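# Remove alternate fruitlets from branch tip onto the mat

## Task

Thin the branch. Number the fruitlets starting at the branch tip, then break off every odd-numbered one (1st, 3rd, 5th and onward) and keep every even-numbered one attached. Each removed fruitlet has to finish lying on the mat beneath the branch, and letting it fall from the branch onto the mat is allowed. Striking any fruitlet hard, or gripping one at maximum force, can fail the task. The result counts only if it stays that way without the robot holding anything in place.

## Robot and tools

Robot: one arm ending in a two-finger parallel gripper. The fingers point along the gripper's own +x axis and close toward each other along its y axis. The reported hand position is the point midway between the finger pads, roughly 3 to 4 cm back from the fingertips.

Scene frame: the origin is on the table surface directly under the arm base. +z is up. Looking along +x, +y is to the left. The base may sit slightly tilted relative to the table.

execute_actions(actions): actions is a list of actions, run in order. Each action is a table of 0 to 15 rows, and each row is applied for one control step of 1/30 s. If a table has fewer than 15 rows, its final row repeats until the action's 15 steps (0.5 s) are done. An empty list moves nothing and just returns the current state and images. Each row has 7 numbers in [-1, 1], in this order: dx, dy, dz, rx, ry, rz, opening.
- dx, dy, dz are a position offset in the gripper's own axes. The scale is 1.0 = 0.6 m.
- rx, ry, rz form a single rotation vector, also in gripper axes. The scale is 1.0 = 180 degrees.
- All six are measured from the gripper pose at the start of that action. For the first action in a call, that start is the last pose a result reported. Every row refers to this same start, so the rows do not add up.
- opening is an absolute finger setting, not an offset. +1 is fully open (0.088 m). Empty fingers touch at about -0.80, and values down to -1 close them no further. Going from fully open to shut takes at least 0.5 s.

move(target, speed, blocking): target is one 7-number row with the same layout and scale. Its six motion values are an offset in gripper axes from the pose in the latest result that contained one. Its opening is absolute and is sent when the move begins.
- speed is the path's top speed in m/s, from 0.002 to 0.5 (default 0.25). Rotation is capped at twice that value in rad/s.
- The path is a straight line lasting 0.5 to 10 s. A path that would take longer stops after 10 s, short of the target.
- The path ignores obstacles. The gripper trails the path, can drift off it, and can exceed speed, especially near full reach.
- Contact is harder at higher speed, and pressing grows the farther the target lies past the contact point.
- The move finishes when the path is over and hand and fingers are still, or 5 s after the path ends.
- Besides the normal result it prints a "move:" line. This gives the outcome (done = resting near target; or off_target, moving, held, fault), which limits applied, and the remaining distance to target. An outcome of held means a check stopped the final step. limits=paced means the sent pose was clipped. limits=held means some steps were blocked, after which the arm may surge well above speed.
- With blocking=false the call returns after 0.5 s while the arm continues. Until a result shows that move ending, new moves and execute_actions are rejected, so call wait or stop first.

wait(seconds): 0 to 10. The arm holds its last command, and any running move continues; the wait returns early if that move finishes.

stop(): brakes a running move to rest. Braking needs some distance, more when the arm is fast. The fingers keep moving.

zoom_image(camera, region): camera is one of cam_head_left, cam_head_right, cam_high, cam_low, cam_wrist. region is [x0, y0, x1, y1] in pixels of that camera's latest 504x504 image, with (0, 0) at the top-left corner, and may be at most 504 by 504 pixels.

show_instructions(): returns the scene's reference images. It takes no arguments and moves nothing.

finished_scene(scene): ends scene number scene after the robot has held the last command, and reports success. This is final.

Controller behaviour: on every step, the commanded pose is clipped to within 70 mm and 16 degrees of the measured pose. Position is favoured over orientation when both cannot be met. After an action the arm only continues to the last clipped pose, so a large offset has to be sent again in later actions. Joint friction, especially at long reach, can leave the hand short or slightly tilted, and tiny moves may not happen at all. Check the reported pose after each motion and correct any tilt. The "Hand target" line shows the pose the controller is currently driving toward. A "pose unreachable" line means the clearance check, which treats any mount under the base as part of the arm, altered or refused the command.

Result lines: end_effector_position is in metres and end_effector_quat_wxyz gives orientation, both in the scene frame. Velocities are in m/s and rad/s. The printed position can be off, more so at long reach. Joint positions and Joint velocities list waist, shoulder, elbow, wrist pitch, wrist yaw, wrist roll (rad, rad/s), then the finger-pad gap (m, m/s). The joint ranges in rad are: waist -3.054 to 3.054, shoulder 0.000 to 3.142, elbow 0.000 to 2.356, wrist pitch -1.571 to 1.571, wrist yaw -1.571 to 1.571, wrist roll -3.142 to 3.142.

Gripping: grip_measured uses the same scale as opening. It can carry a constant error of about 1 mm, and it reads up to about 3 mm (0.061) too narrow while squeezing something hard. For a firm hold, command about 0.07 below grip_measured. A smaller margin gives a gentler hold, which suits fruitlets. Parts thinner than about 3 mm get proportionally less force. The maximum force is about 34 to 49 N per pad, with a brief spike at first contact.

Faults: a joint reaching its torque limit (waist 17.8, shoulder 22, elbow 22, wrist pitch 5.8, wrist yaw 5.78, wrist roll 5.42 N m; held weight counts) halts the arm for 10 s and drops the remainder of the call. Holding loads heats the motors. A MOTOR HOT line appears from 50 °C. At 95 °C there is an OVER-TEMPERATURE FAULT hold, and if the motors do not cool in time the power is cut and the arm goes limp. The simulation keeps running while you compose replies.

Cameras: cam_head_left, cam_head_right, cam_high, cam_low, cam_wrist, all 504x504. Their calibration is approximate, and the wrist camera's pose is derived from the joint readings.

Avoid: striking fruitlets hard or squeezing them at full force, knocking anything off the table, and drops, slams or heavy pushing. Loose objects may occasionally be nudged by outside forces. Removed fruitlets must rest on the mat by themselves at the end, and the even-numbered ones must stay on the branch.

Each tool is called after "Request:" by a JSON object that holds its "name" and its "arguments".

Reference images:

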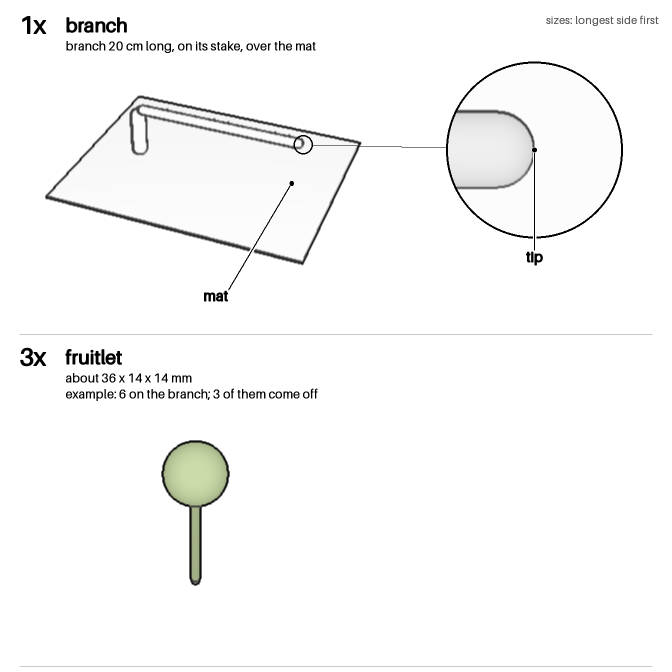

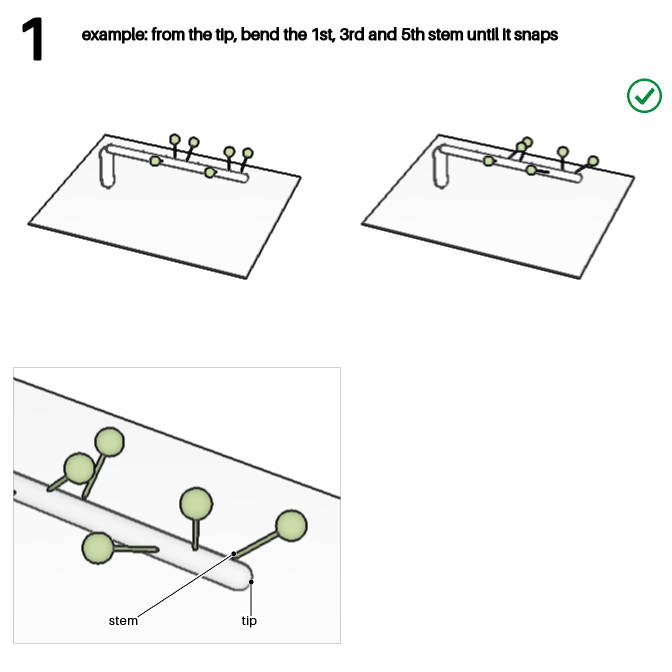

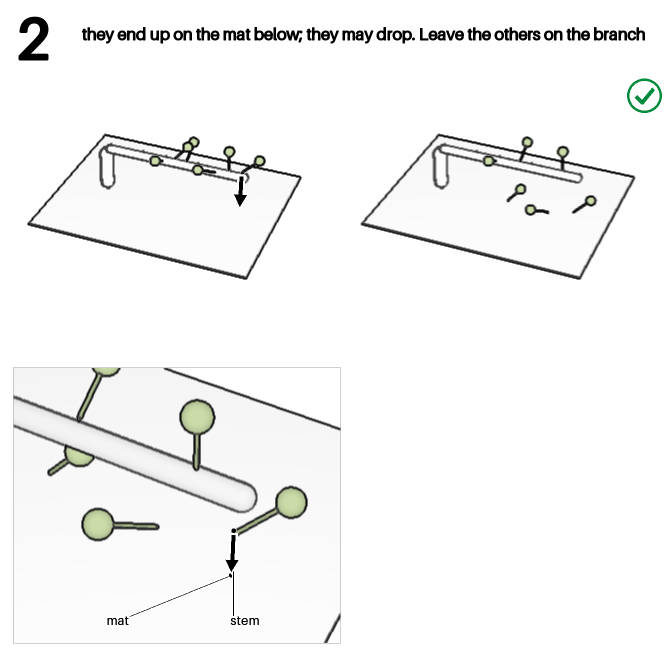

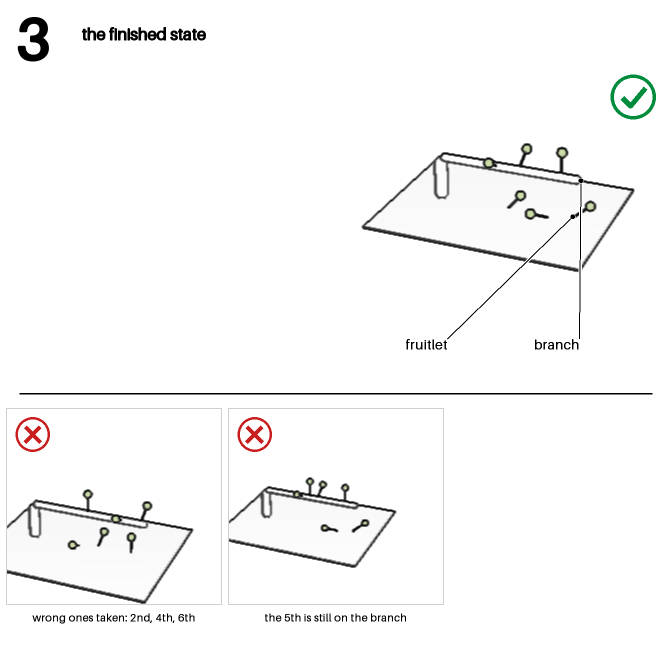

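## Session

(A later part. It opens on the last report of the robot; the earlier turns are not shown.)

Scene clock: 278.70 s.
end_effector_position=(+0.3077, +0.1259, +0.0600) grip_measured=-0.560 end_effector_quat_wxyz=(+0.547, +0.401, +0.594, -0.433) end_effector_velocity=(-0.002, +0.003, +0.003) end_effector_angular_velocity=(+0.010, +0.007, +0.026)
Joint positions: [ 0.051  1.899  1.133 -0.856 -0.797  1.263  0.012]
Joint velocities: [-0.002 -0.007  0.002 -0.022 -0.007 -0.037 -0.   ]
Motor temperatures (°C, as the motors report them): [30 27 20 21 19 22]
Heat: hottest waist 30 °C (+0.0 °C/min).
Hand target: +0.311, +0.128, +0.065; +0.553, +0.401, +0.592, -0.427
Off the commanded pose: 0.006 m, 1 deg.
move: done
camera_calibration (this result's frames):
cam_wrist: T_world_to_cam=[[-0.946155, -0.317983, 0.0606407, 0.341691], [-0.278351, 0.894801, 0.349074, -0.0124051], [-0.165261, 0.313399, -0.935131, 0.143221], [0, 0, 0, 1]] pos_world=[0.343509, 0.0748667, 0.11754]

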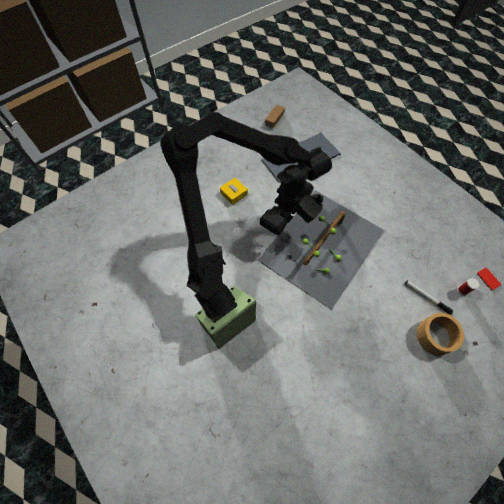

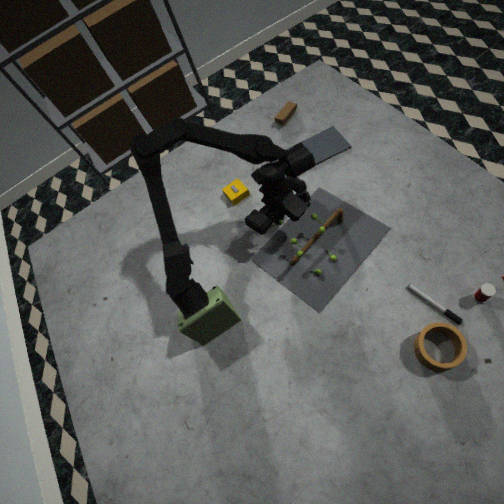

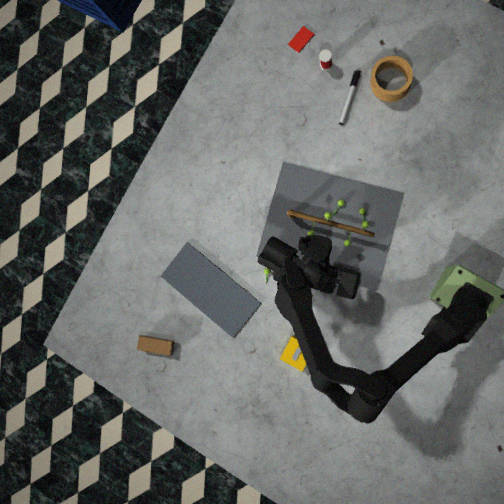

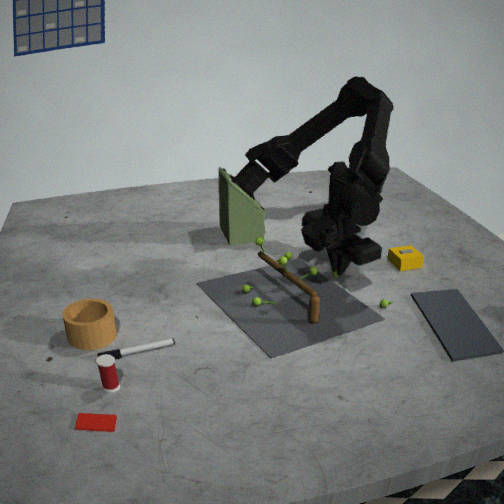

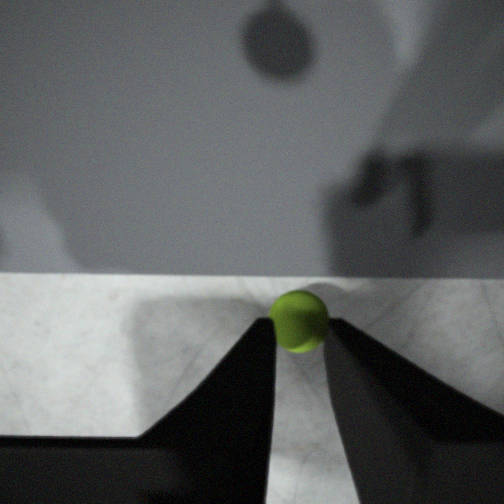

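Request:
{"name": "move", "arguments": {"target": [0,0.02,0.065,0,0,0,-0.57], "speed": 0.05}}

Request:
{"name": "move", "arguments": {"target": [0.017,0,0,0,0,0,-0.57], "speed": 0.03}}

Request:
{"name": "move", "arguments": {"target": [0,0,0,0,0,0,-0.2]}}

Request:
{"name": "move", "arguments": {"target": [-0.13,0,-0.04,0,0,0,0.2], "speed": 0.15}}

Scene clock: 289.10 s.
end_effector_position=(+0.3289, +0.0953, +0.0575) grip_measured=-0.560 end_effector_quat_wxyz=(+0.547, +0.400, +0.596, -0.431) end_effector_velocity=(+0.000, +0.002, +0.002) end_effector_angular_velocity=(+0.025, -0.002, +0.024)
Joint positions: [-0.011  2.03   1.213 -0.87  -0.796  1.169  0.012]
Joint velocities: [-0.007  0.002  0.002 -0.007 -0.022 -0.037  0.   ]
Motor temperatures (°C, as the motors report them): [30 27 21 21 19 22]
Heat: hottest waist 30 °C (-1.0 °C/min).
Hand target: +0.331, +0.092, +0.058; +0.547, +0.401, +0.594, -0.433
Off the commanded pose: 0.004 m, 0 deg.
move: done
camera_calibration (this result's frames):
cam_wrist: T_world_to_cam=[[-0.944741, -0.322331, 0.0597256, 0.35218], [-0.282012, 0.892019, 0.353231, 0.0229392], [-0.167134, 0.316868, -0.933628, 0.154166], [0, 0, 0, 1]] pos_world=[0.364954, 0.0442062, 0.114796]

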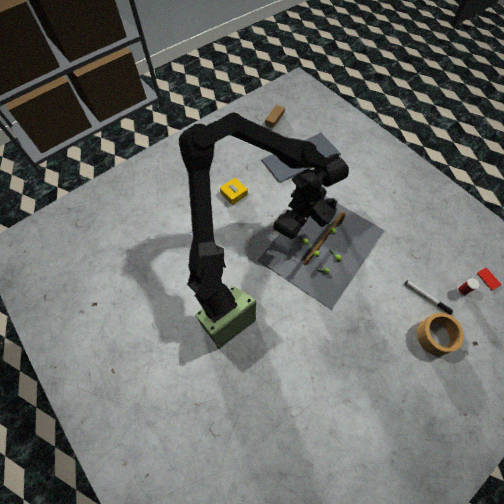

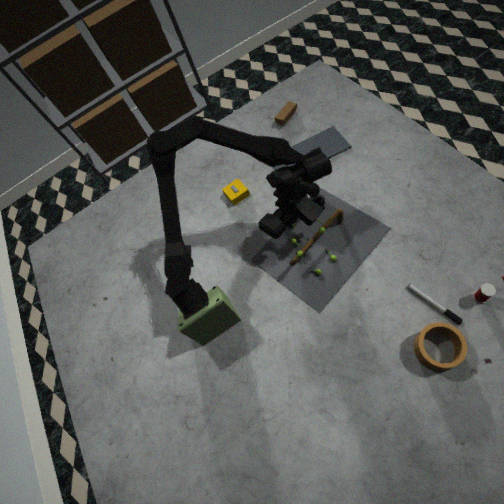

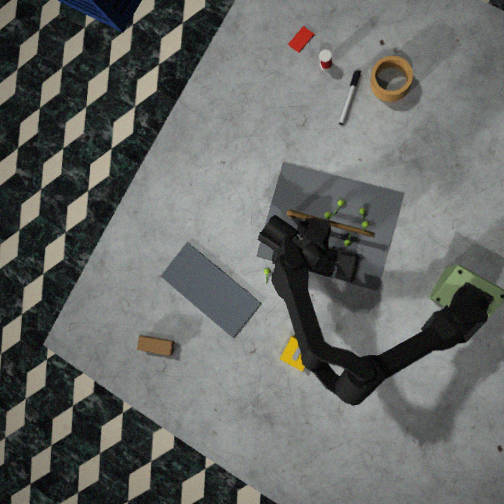

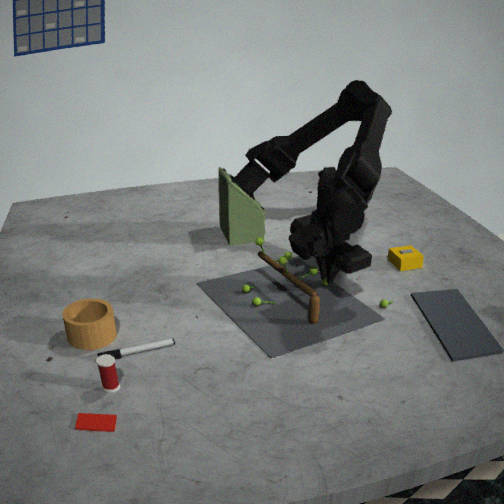

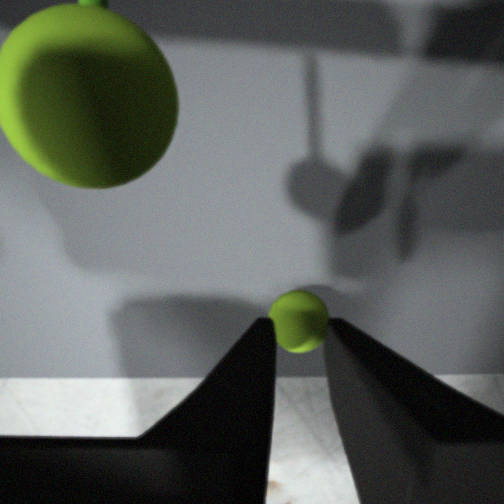

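Scene clock: 289.80 s.
end_effector_position=(+0.3298, +0.0975, +0.0499) grip_measured=-0.560 end_effector_quat_wxyz=(+0.551, +0.398, +0.596, -0.427) end_effector_velocity=(-0.004, -0.002, +0.001) end_effector_angular_velocity=(+0.006, +0.006, -0.025)
Joint positions: [ 0.01   2.03   1.198 -0.823 -0.796  1.196  0.012]
Joint velocities: [-0.007 -0.002 -0.012 -0.007 -0.007  0.007 -0.   ]
Motor temperatures (°C, as the motors report them): [30 27 21 21 19 22]
Heat: hottest waist 30 °C (-1.0 °C/min).
Hand target: +0.328, +0.095, +0.047; +0.547, +0.400, +0.596, -0.431
Off the commanded pose: 0.004 m, 1 deg.
move: done
camera_calibration (this result's frames):
cam_wrist: T_world_to_cam=[[-0.941933, -0.331413, 0.054113, 0.354405], [-0.293001, 0.88986, 0.349715, 0.0279217], [-0.164053, 0.313553, -0.935292, 0.145943], [0, 0, 0, 1]] pos_world=[0.36595, 0.0468474, 0.107557]

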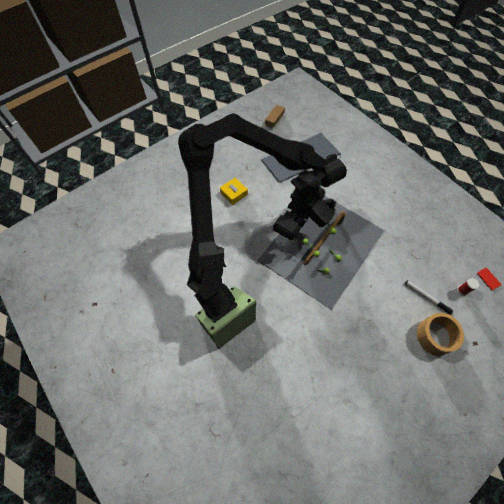

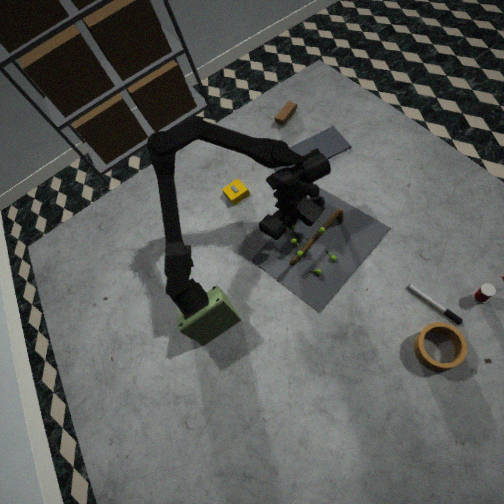

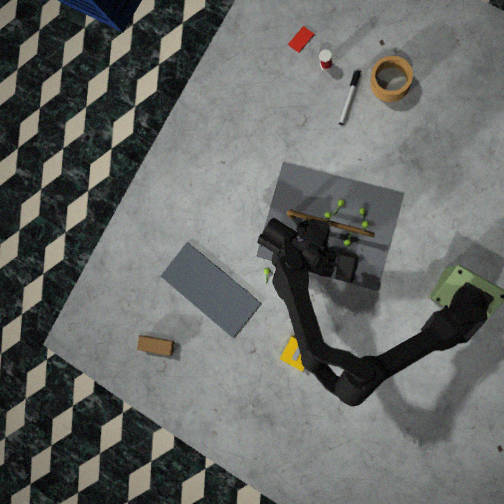

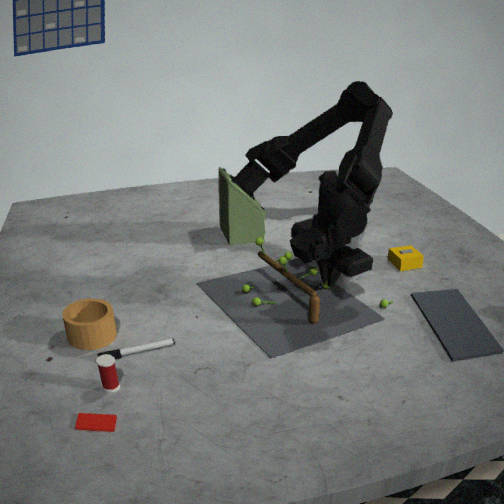

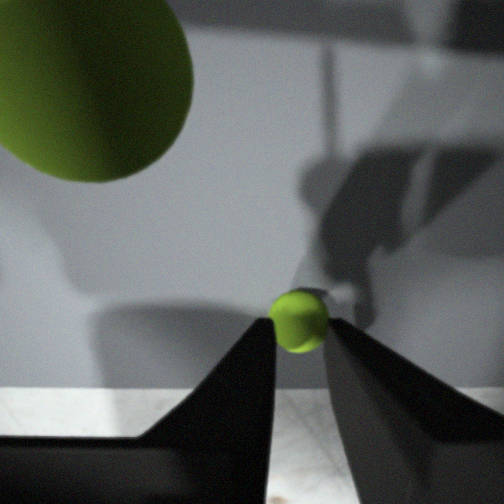

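Scene clock: 290.40 s.
end_effector_position=(+0.3298, +0.0975, +0.0499) grip_measured=-0.204 end_effector_quat_wxyz=(+0.551, +0.398, +0.596, -0.427) end_effector_velocity=(-0.004, +0.003, +0.001) end_effector_angular_velocity=(+0.008, +0.013, -0.004)
Joint positions: [ 0.01   2.03   1.198 -0.823 -0.796  1.196  0.029]
Joint velocities: [ 0.002 -0.007 -0.002 -0.022 -0.007 -0.007  0.   ]
Motor temperatures (°C, as the motors report them): [30 27 21 21 19 22]
Heat: hottest waist 30 °C (-1.0 °C/min).
Hand target: +0.330, +0.097, +0.050; +0.551, +0.399, +0.596, -0.427
Off the commanded pose: 0.000 m, 0 deg.
move: done
camera_calibration (this result's frames):
cam_wrist: T_world_to_cam=[[-0.941933, -0.331413, 0.054113, 0.354405], [-0.293001, 0.88986, 0.349715, 0.0279217], [-0.164053, 0.313553, -0.935292, 0.145943], [0, 0, 0, 1]] pos_world=[0.36595, 0.0468474, 0.107557]

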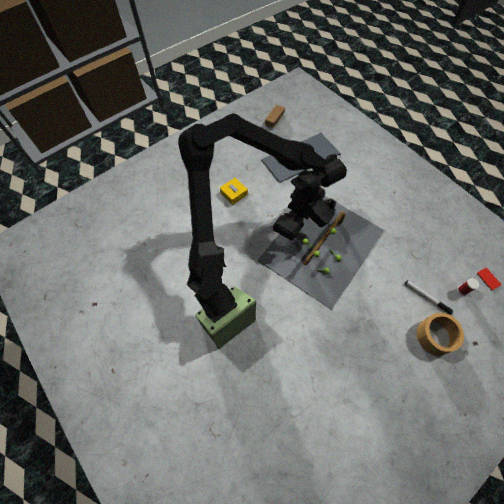

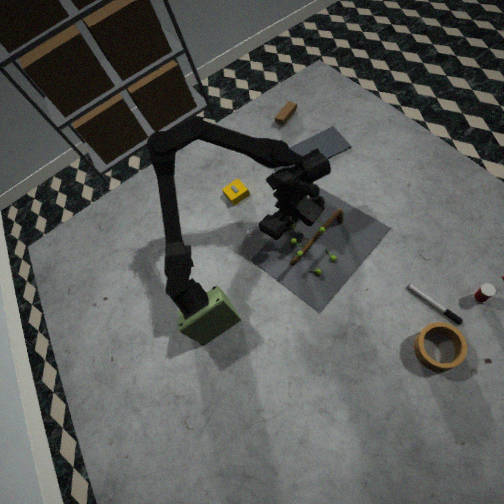

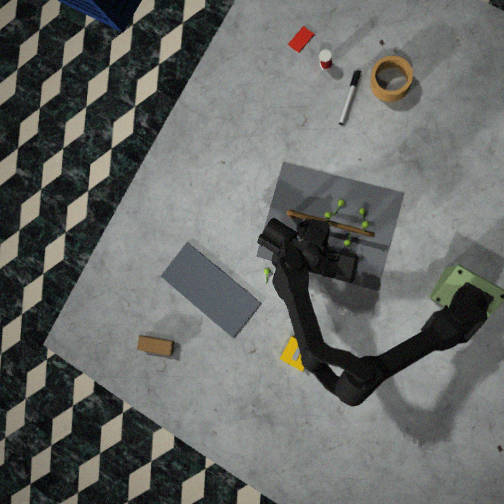

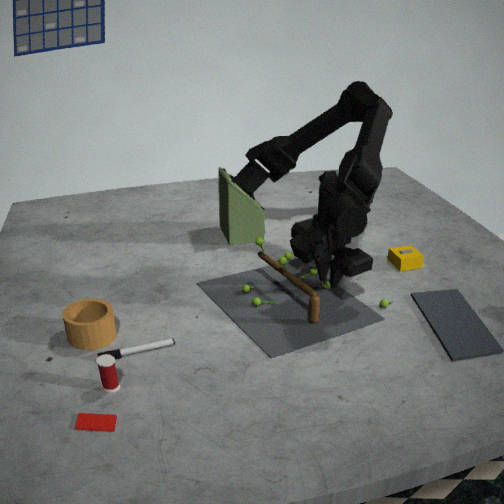

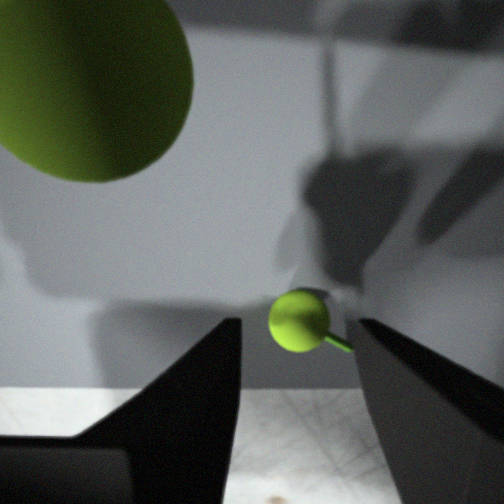

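Scene clock: 291.40 s.
end_effector_position=(+0.3261, +0.1186, +0.1239) grip_measured=+0.198 end_effector_quat_wxyz=(+0.545, +0.400, +0.599, -0.430) end_effector_velocity=(-0.001, +0.003, +0.003) end_effector_angular_velocity=(+0.010, +0.005, +0.011)
Joint positions: [-0.104  1.947  1.363 -1.204 -0.783  1.032  0.049]
Joint velocities: [-0.002 -0.002  0.007 -0.022 -0.007 -0.022 -0.   ]
Motor temperatures (°C, as the motors report them): [30 27 21 21 19 22]
Heat: hottest waist 30 °C (-1.0 °C/min).
Hand target: +0.328, +0.119, +0.129; +0.551, +0.398, +0.596, -0.428
Off the commanded pose: 0.005 m, 1 deg.
move: done
camera_calibration (this result's frames):
cam_wrist: T_world_to_cam=[[-0.943916, -0.323956, 0.0638404, 0.352493], [-0.281311, 0.890252, 0.358212, -0.0227659], [-0.172879, 0.320163, -0.931455, 0.209535], [0, 0, 0, 1]] pos_world=[0.362543, 0.0673741, 0.180824]

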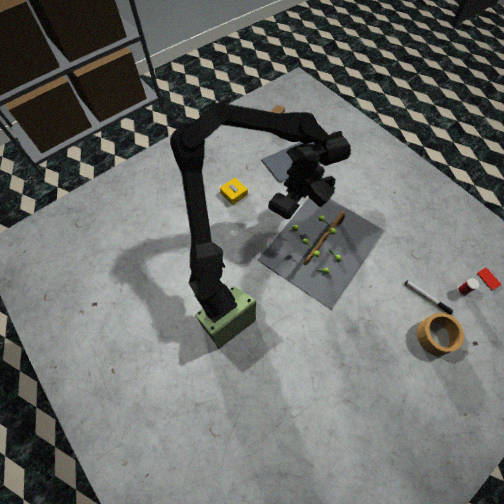

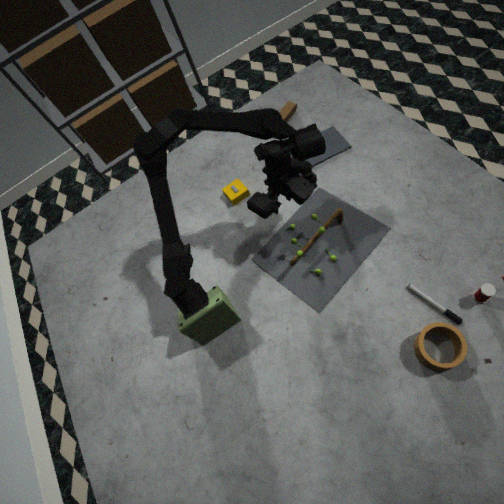

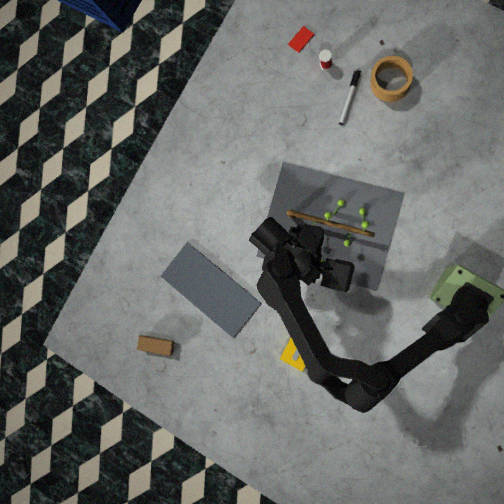

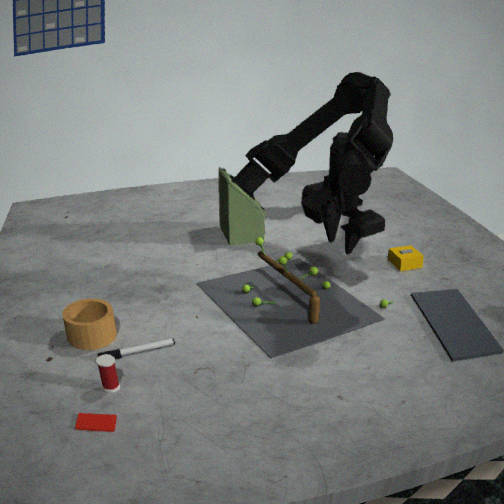

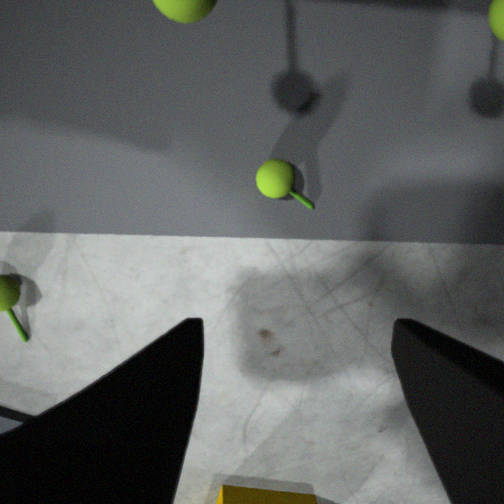

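Request:
{"name": "move", "arguments": {"target": [0.07,0.193,-0.04,0,0,0,0.2]}}

Scene clock: 299.70 s.
end_effector_position=(+0.4240, +0.1793, +0.0755) grip_measured=+0.198 end_effector_quat_wxyz=(+0.549, +0.398, +0.598, -0.427) end_effector_velocity=(+0.001, +0.006, +0.004) end_effector_angular_velocity=(+0.022, +0.001, +0.002)
Joint positions: [ 0.095  2.26   1.894 -1.213 -0.804  1.31   0.049]
Joint velocities: [-0.002  0.002  0.022 -0.022 -0.022 -0.007 -0.   ]
Motor temperatures (°C, as the motors report them): [30 27 21 21 19 22]
Heat: hottest waist 30 °C (-1.0 °C/min).
Hand target: +0.425, +0.177, +0.074; +0.545, +0.400, +0.598, -0.430
Off the commanded pose: 0.002 m, 1 deg.
move: done
camera_calibration (this result's frames):
cam_wrist: T_world_to_cam=[[-0.941442, -0.331925, 0.0592775, 0.468288], [-0.290899, 0.888471, 0.354962, -0.0272334], [-0.170487, 0.316932, -0.933, 0.161614], [0, 0, 0, 1]] pos_world=[0.460496, 0.128412, 0.132693]

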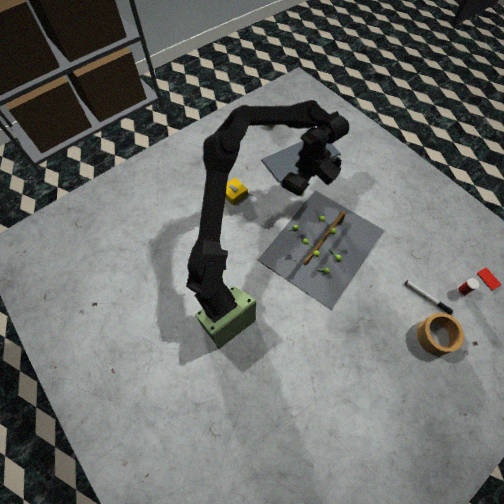

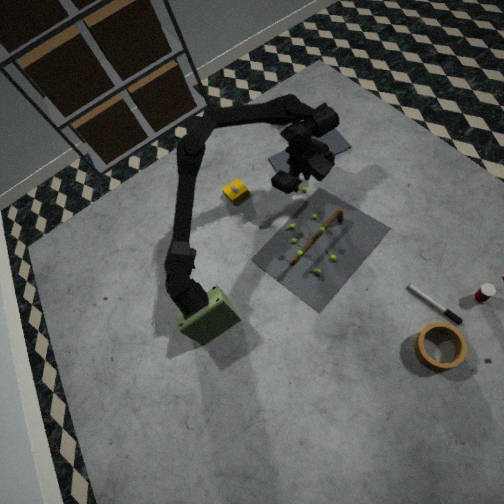

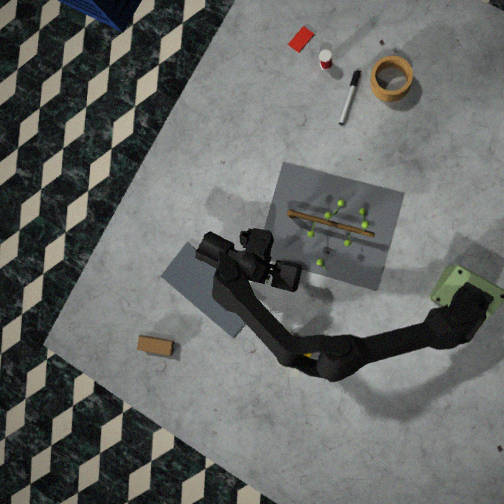

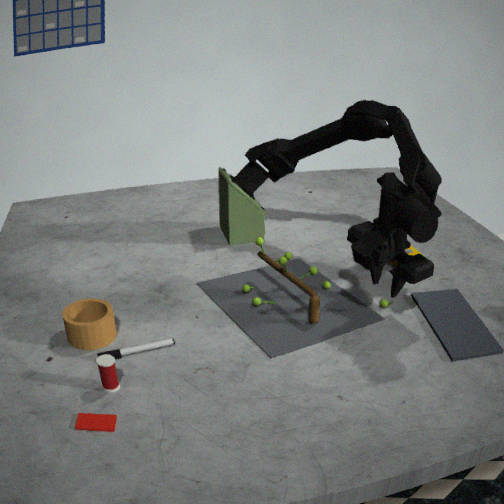

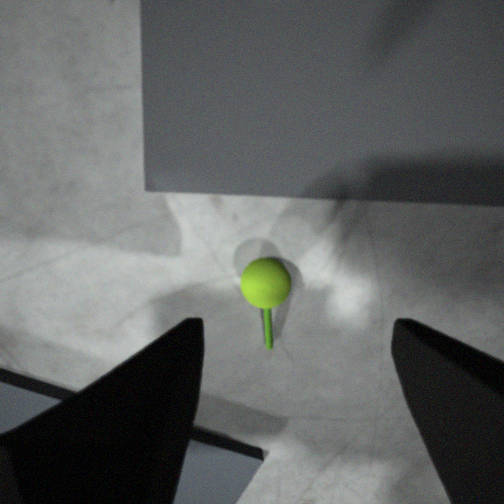

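Request:
{"name": "move", "arguments": {"target": [0.03,0.009,-0.003,0,0,0,-0.05], "speed": 0.06}}

Request:
{"name": "move", "arguments": {"target": [0.022,0,0,0,0,0,-0.05], "speed": 0.03}}

Scene clock: 312.90 s.
end_effector_position=(+0.4276, +0.1875, +0.0611) grip_measured=-0.047 end_effector_quat_wxyz=(+0.553, +0.397, +0.599, -0.421) end_effector_velocity=(+0.000, -0.000, +0.000) end_effector_angular_velocity=(+0.007, -0.002, -0.008)
Joint positions: [ 0.13   2.267  1.888 -1.151 -0.804  1.357  0.037]
Joint velocities: [-0.002 -0.002 -0.007  0.007 -0.007  0.007 -0.   ]
Motor temperatures (°C, as the motors report them): [32 28 21 21 19 22]
Heat: hottest waist 32 °C (+2.0 °C/min).
Hand target: +0.427, +0.183, +0.057; +0.549, +0.398, +0.598, -0.427
Off the commanded pose: 0.006 m, 1 deg.
move: done
camera_calibration (this result's frames):
cam_wrist: T_world_to_cam=[[-0.937553, -0.34414, 0.050613, 0.476409], [-0.305268, 0.883799, 0.354557, -0.0213041], [-0.166749, 0.316966, -0.933664, 0.1446], [0, 0, 0, 1]] pos_world=[0.464267, 0.136947, 0.118449]

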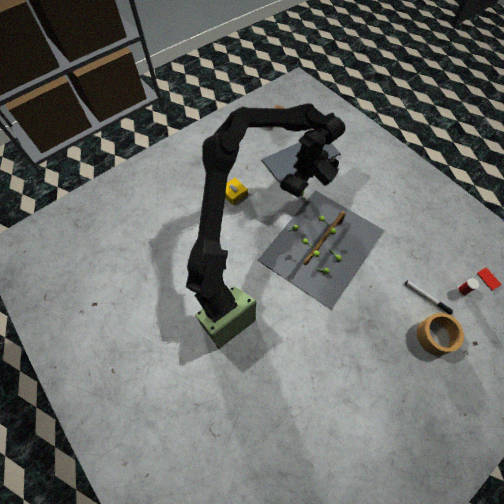

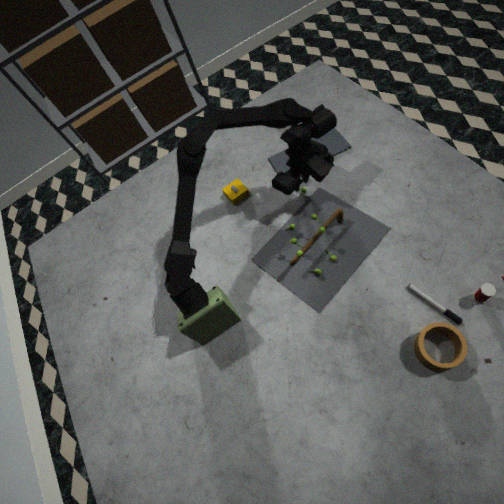

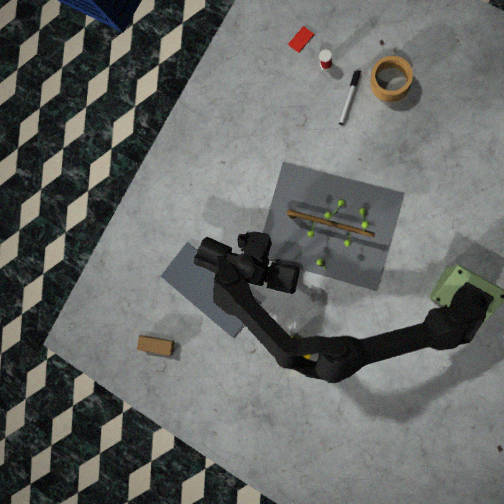

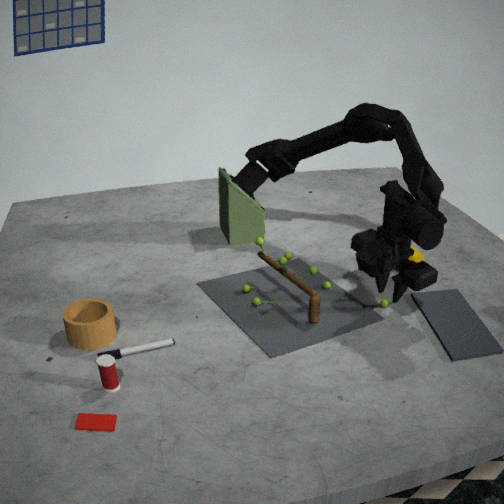

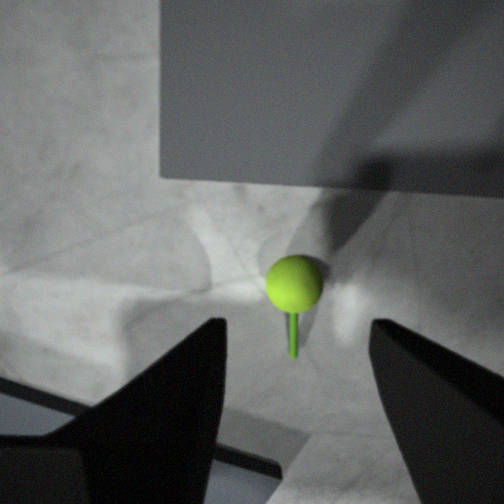

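Scene clock: 313.67 s.
end_effector_position=(+0.4272, +0.1897, +0.0493) grip_measured=-0.048 end_effector_quat_wxyz=(+0.555, +0.396, +0.600, -0.419) end_effector_velocity=(+0.001, -0.002, +0.002) end_effector_angular_velocity=(+0.007, -0.006, -0.011)
Joint positions: [ 0.152  2.267  1.861 -1.097 -0.804  1.385  0.037]
Joint velocities: [-0.007 -0.002 -0.007  0.007 -0.007  0.007  0.   ]
Motor temperatures (°C, as the motors report them): [32 28 21 21 19 22]
Heat: hottest waist 32 °C (+2.0 °C/min).
Hand target: +0.427, +0.188, +0.048; +0.553, +0.397, +0.599, -0.422
Off the commanded pose: 0.003 m, 0 deg.
move: done
camera_calibration (this result's frames):
cam_wrist: T_world_to_cam=[[-0.935532, -0.350023, 0.0475791, 0.477857], [-0.311606, 0.881182, 0.355557, -0.0161216], [-0.166379, 0.317809, -0.933443, 0.132531], [0, 0, 0, 1]] pos_world=[0.464077, 0.139348, 0.106706]

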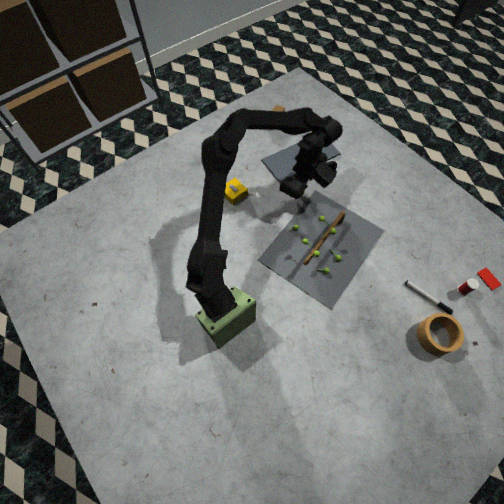

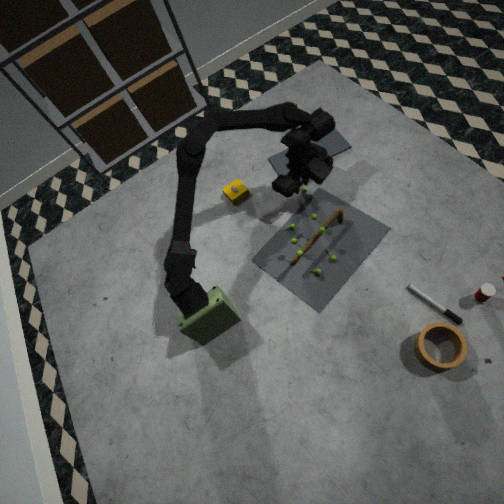

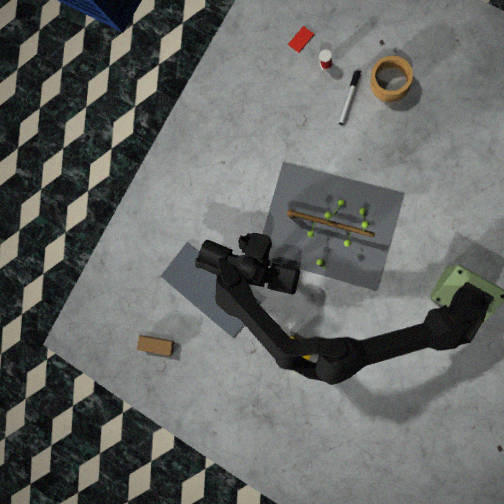

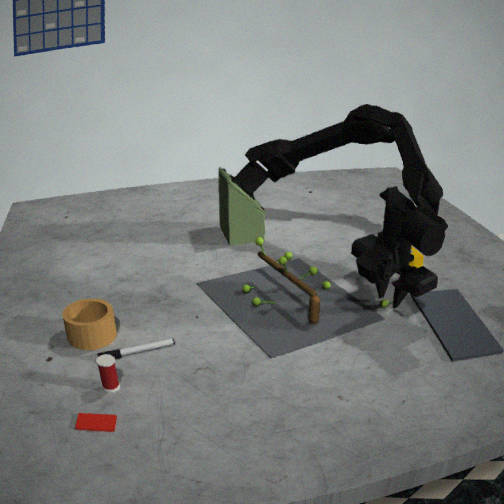

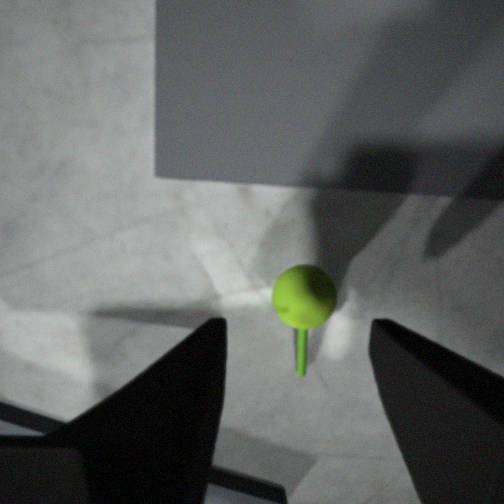

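Request:
{"name": "move", "arguments": {"target": [0.003,0,0.017,0,0,0,-0.05], "speed": 0.03}}

Scene clock: 319.60 s.
end_effector_position=(+0.4286, +0.1846, +0.0483) grip_measured=-0.048 end_effector_quat_wxyz=(+0.556, +0.394, +0.601, -0.417) end_effector_velocity=(+0.000, -0.005, +0.003) end_effector_angular_velocity=(-0.022, -0.003, -0.001)
Joint positions: [ 0.145  2.277  1.86  -1.094 -0.804  1.37   0.037]
Joint velocities: [-0.007 -0.002 -0.002 -0.007  0.022 -0.007 -0.   ]
Motor temperatures (°C, as the motors report them): [33 28 21 21 19 22]
Heat: hottest waist 33 °C (+3.0 °C/min).
Hand target: +0.430, +0.180, +0.047; +0.555, +0.396, +0.600, -0.419
Off the commanded pose: 0.005 m, 0 deg.
move: done
camera_calibration (this result's frames):
cam_wrist: T_world_to_cam=[[-0.933746, -0.354723, 0.0478525, 0.477509], [-0.315952, 0.879649, 0.355517, -0.00858307], [-0.168203, 0.316843, -0.933444, 0.134406], [0, 0, 0, 1]] pos_world=[0.465768, 0.134348, 0.105662]

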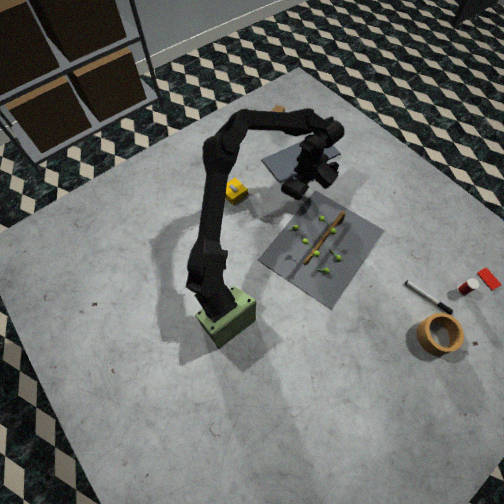

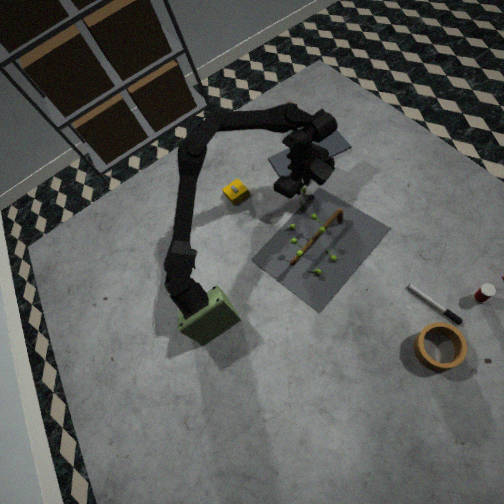

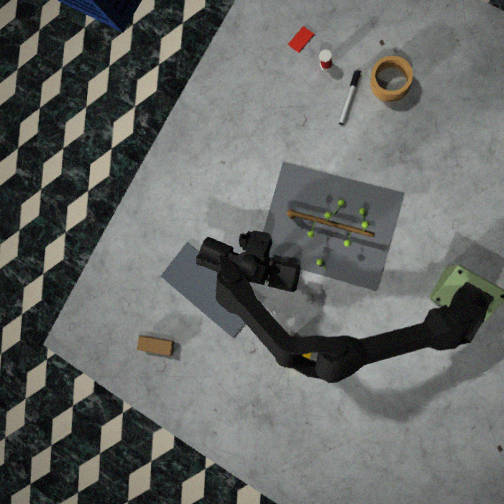

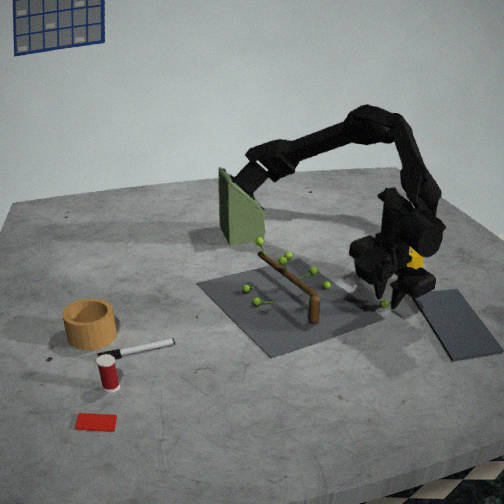

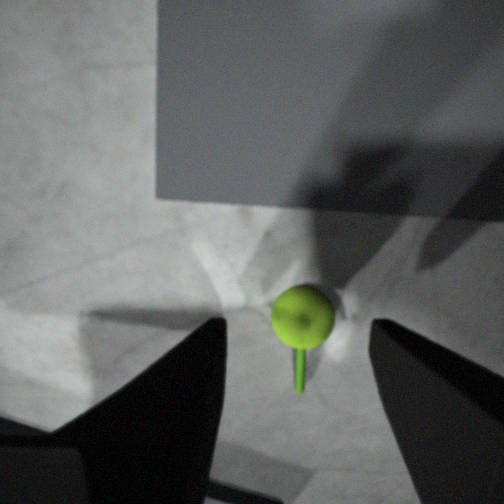

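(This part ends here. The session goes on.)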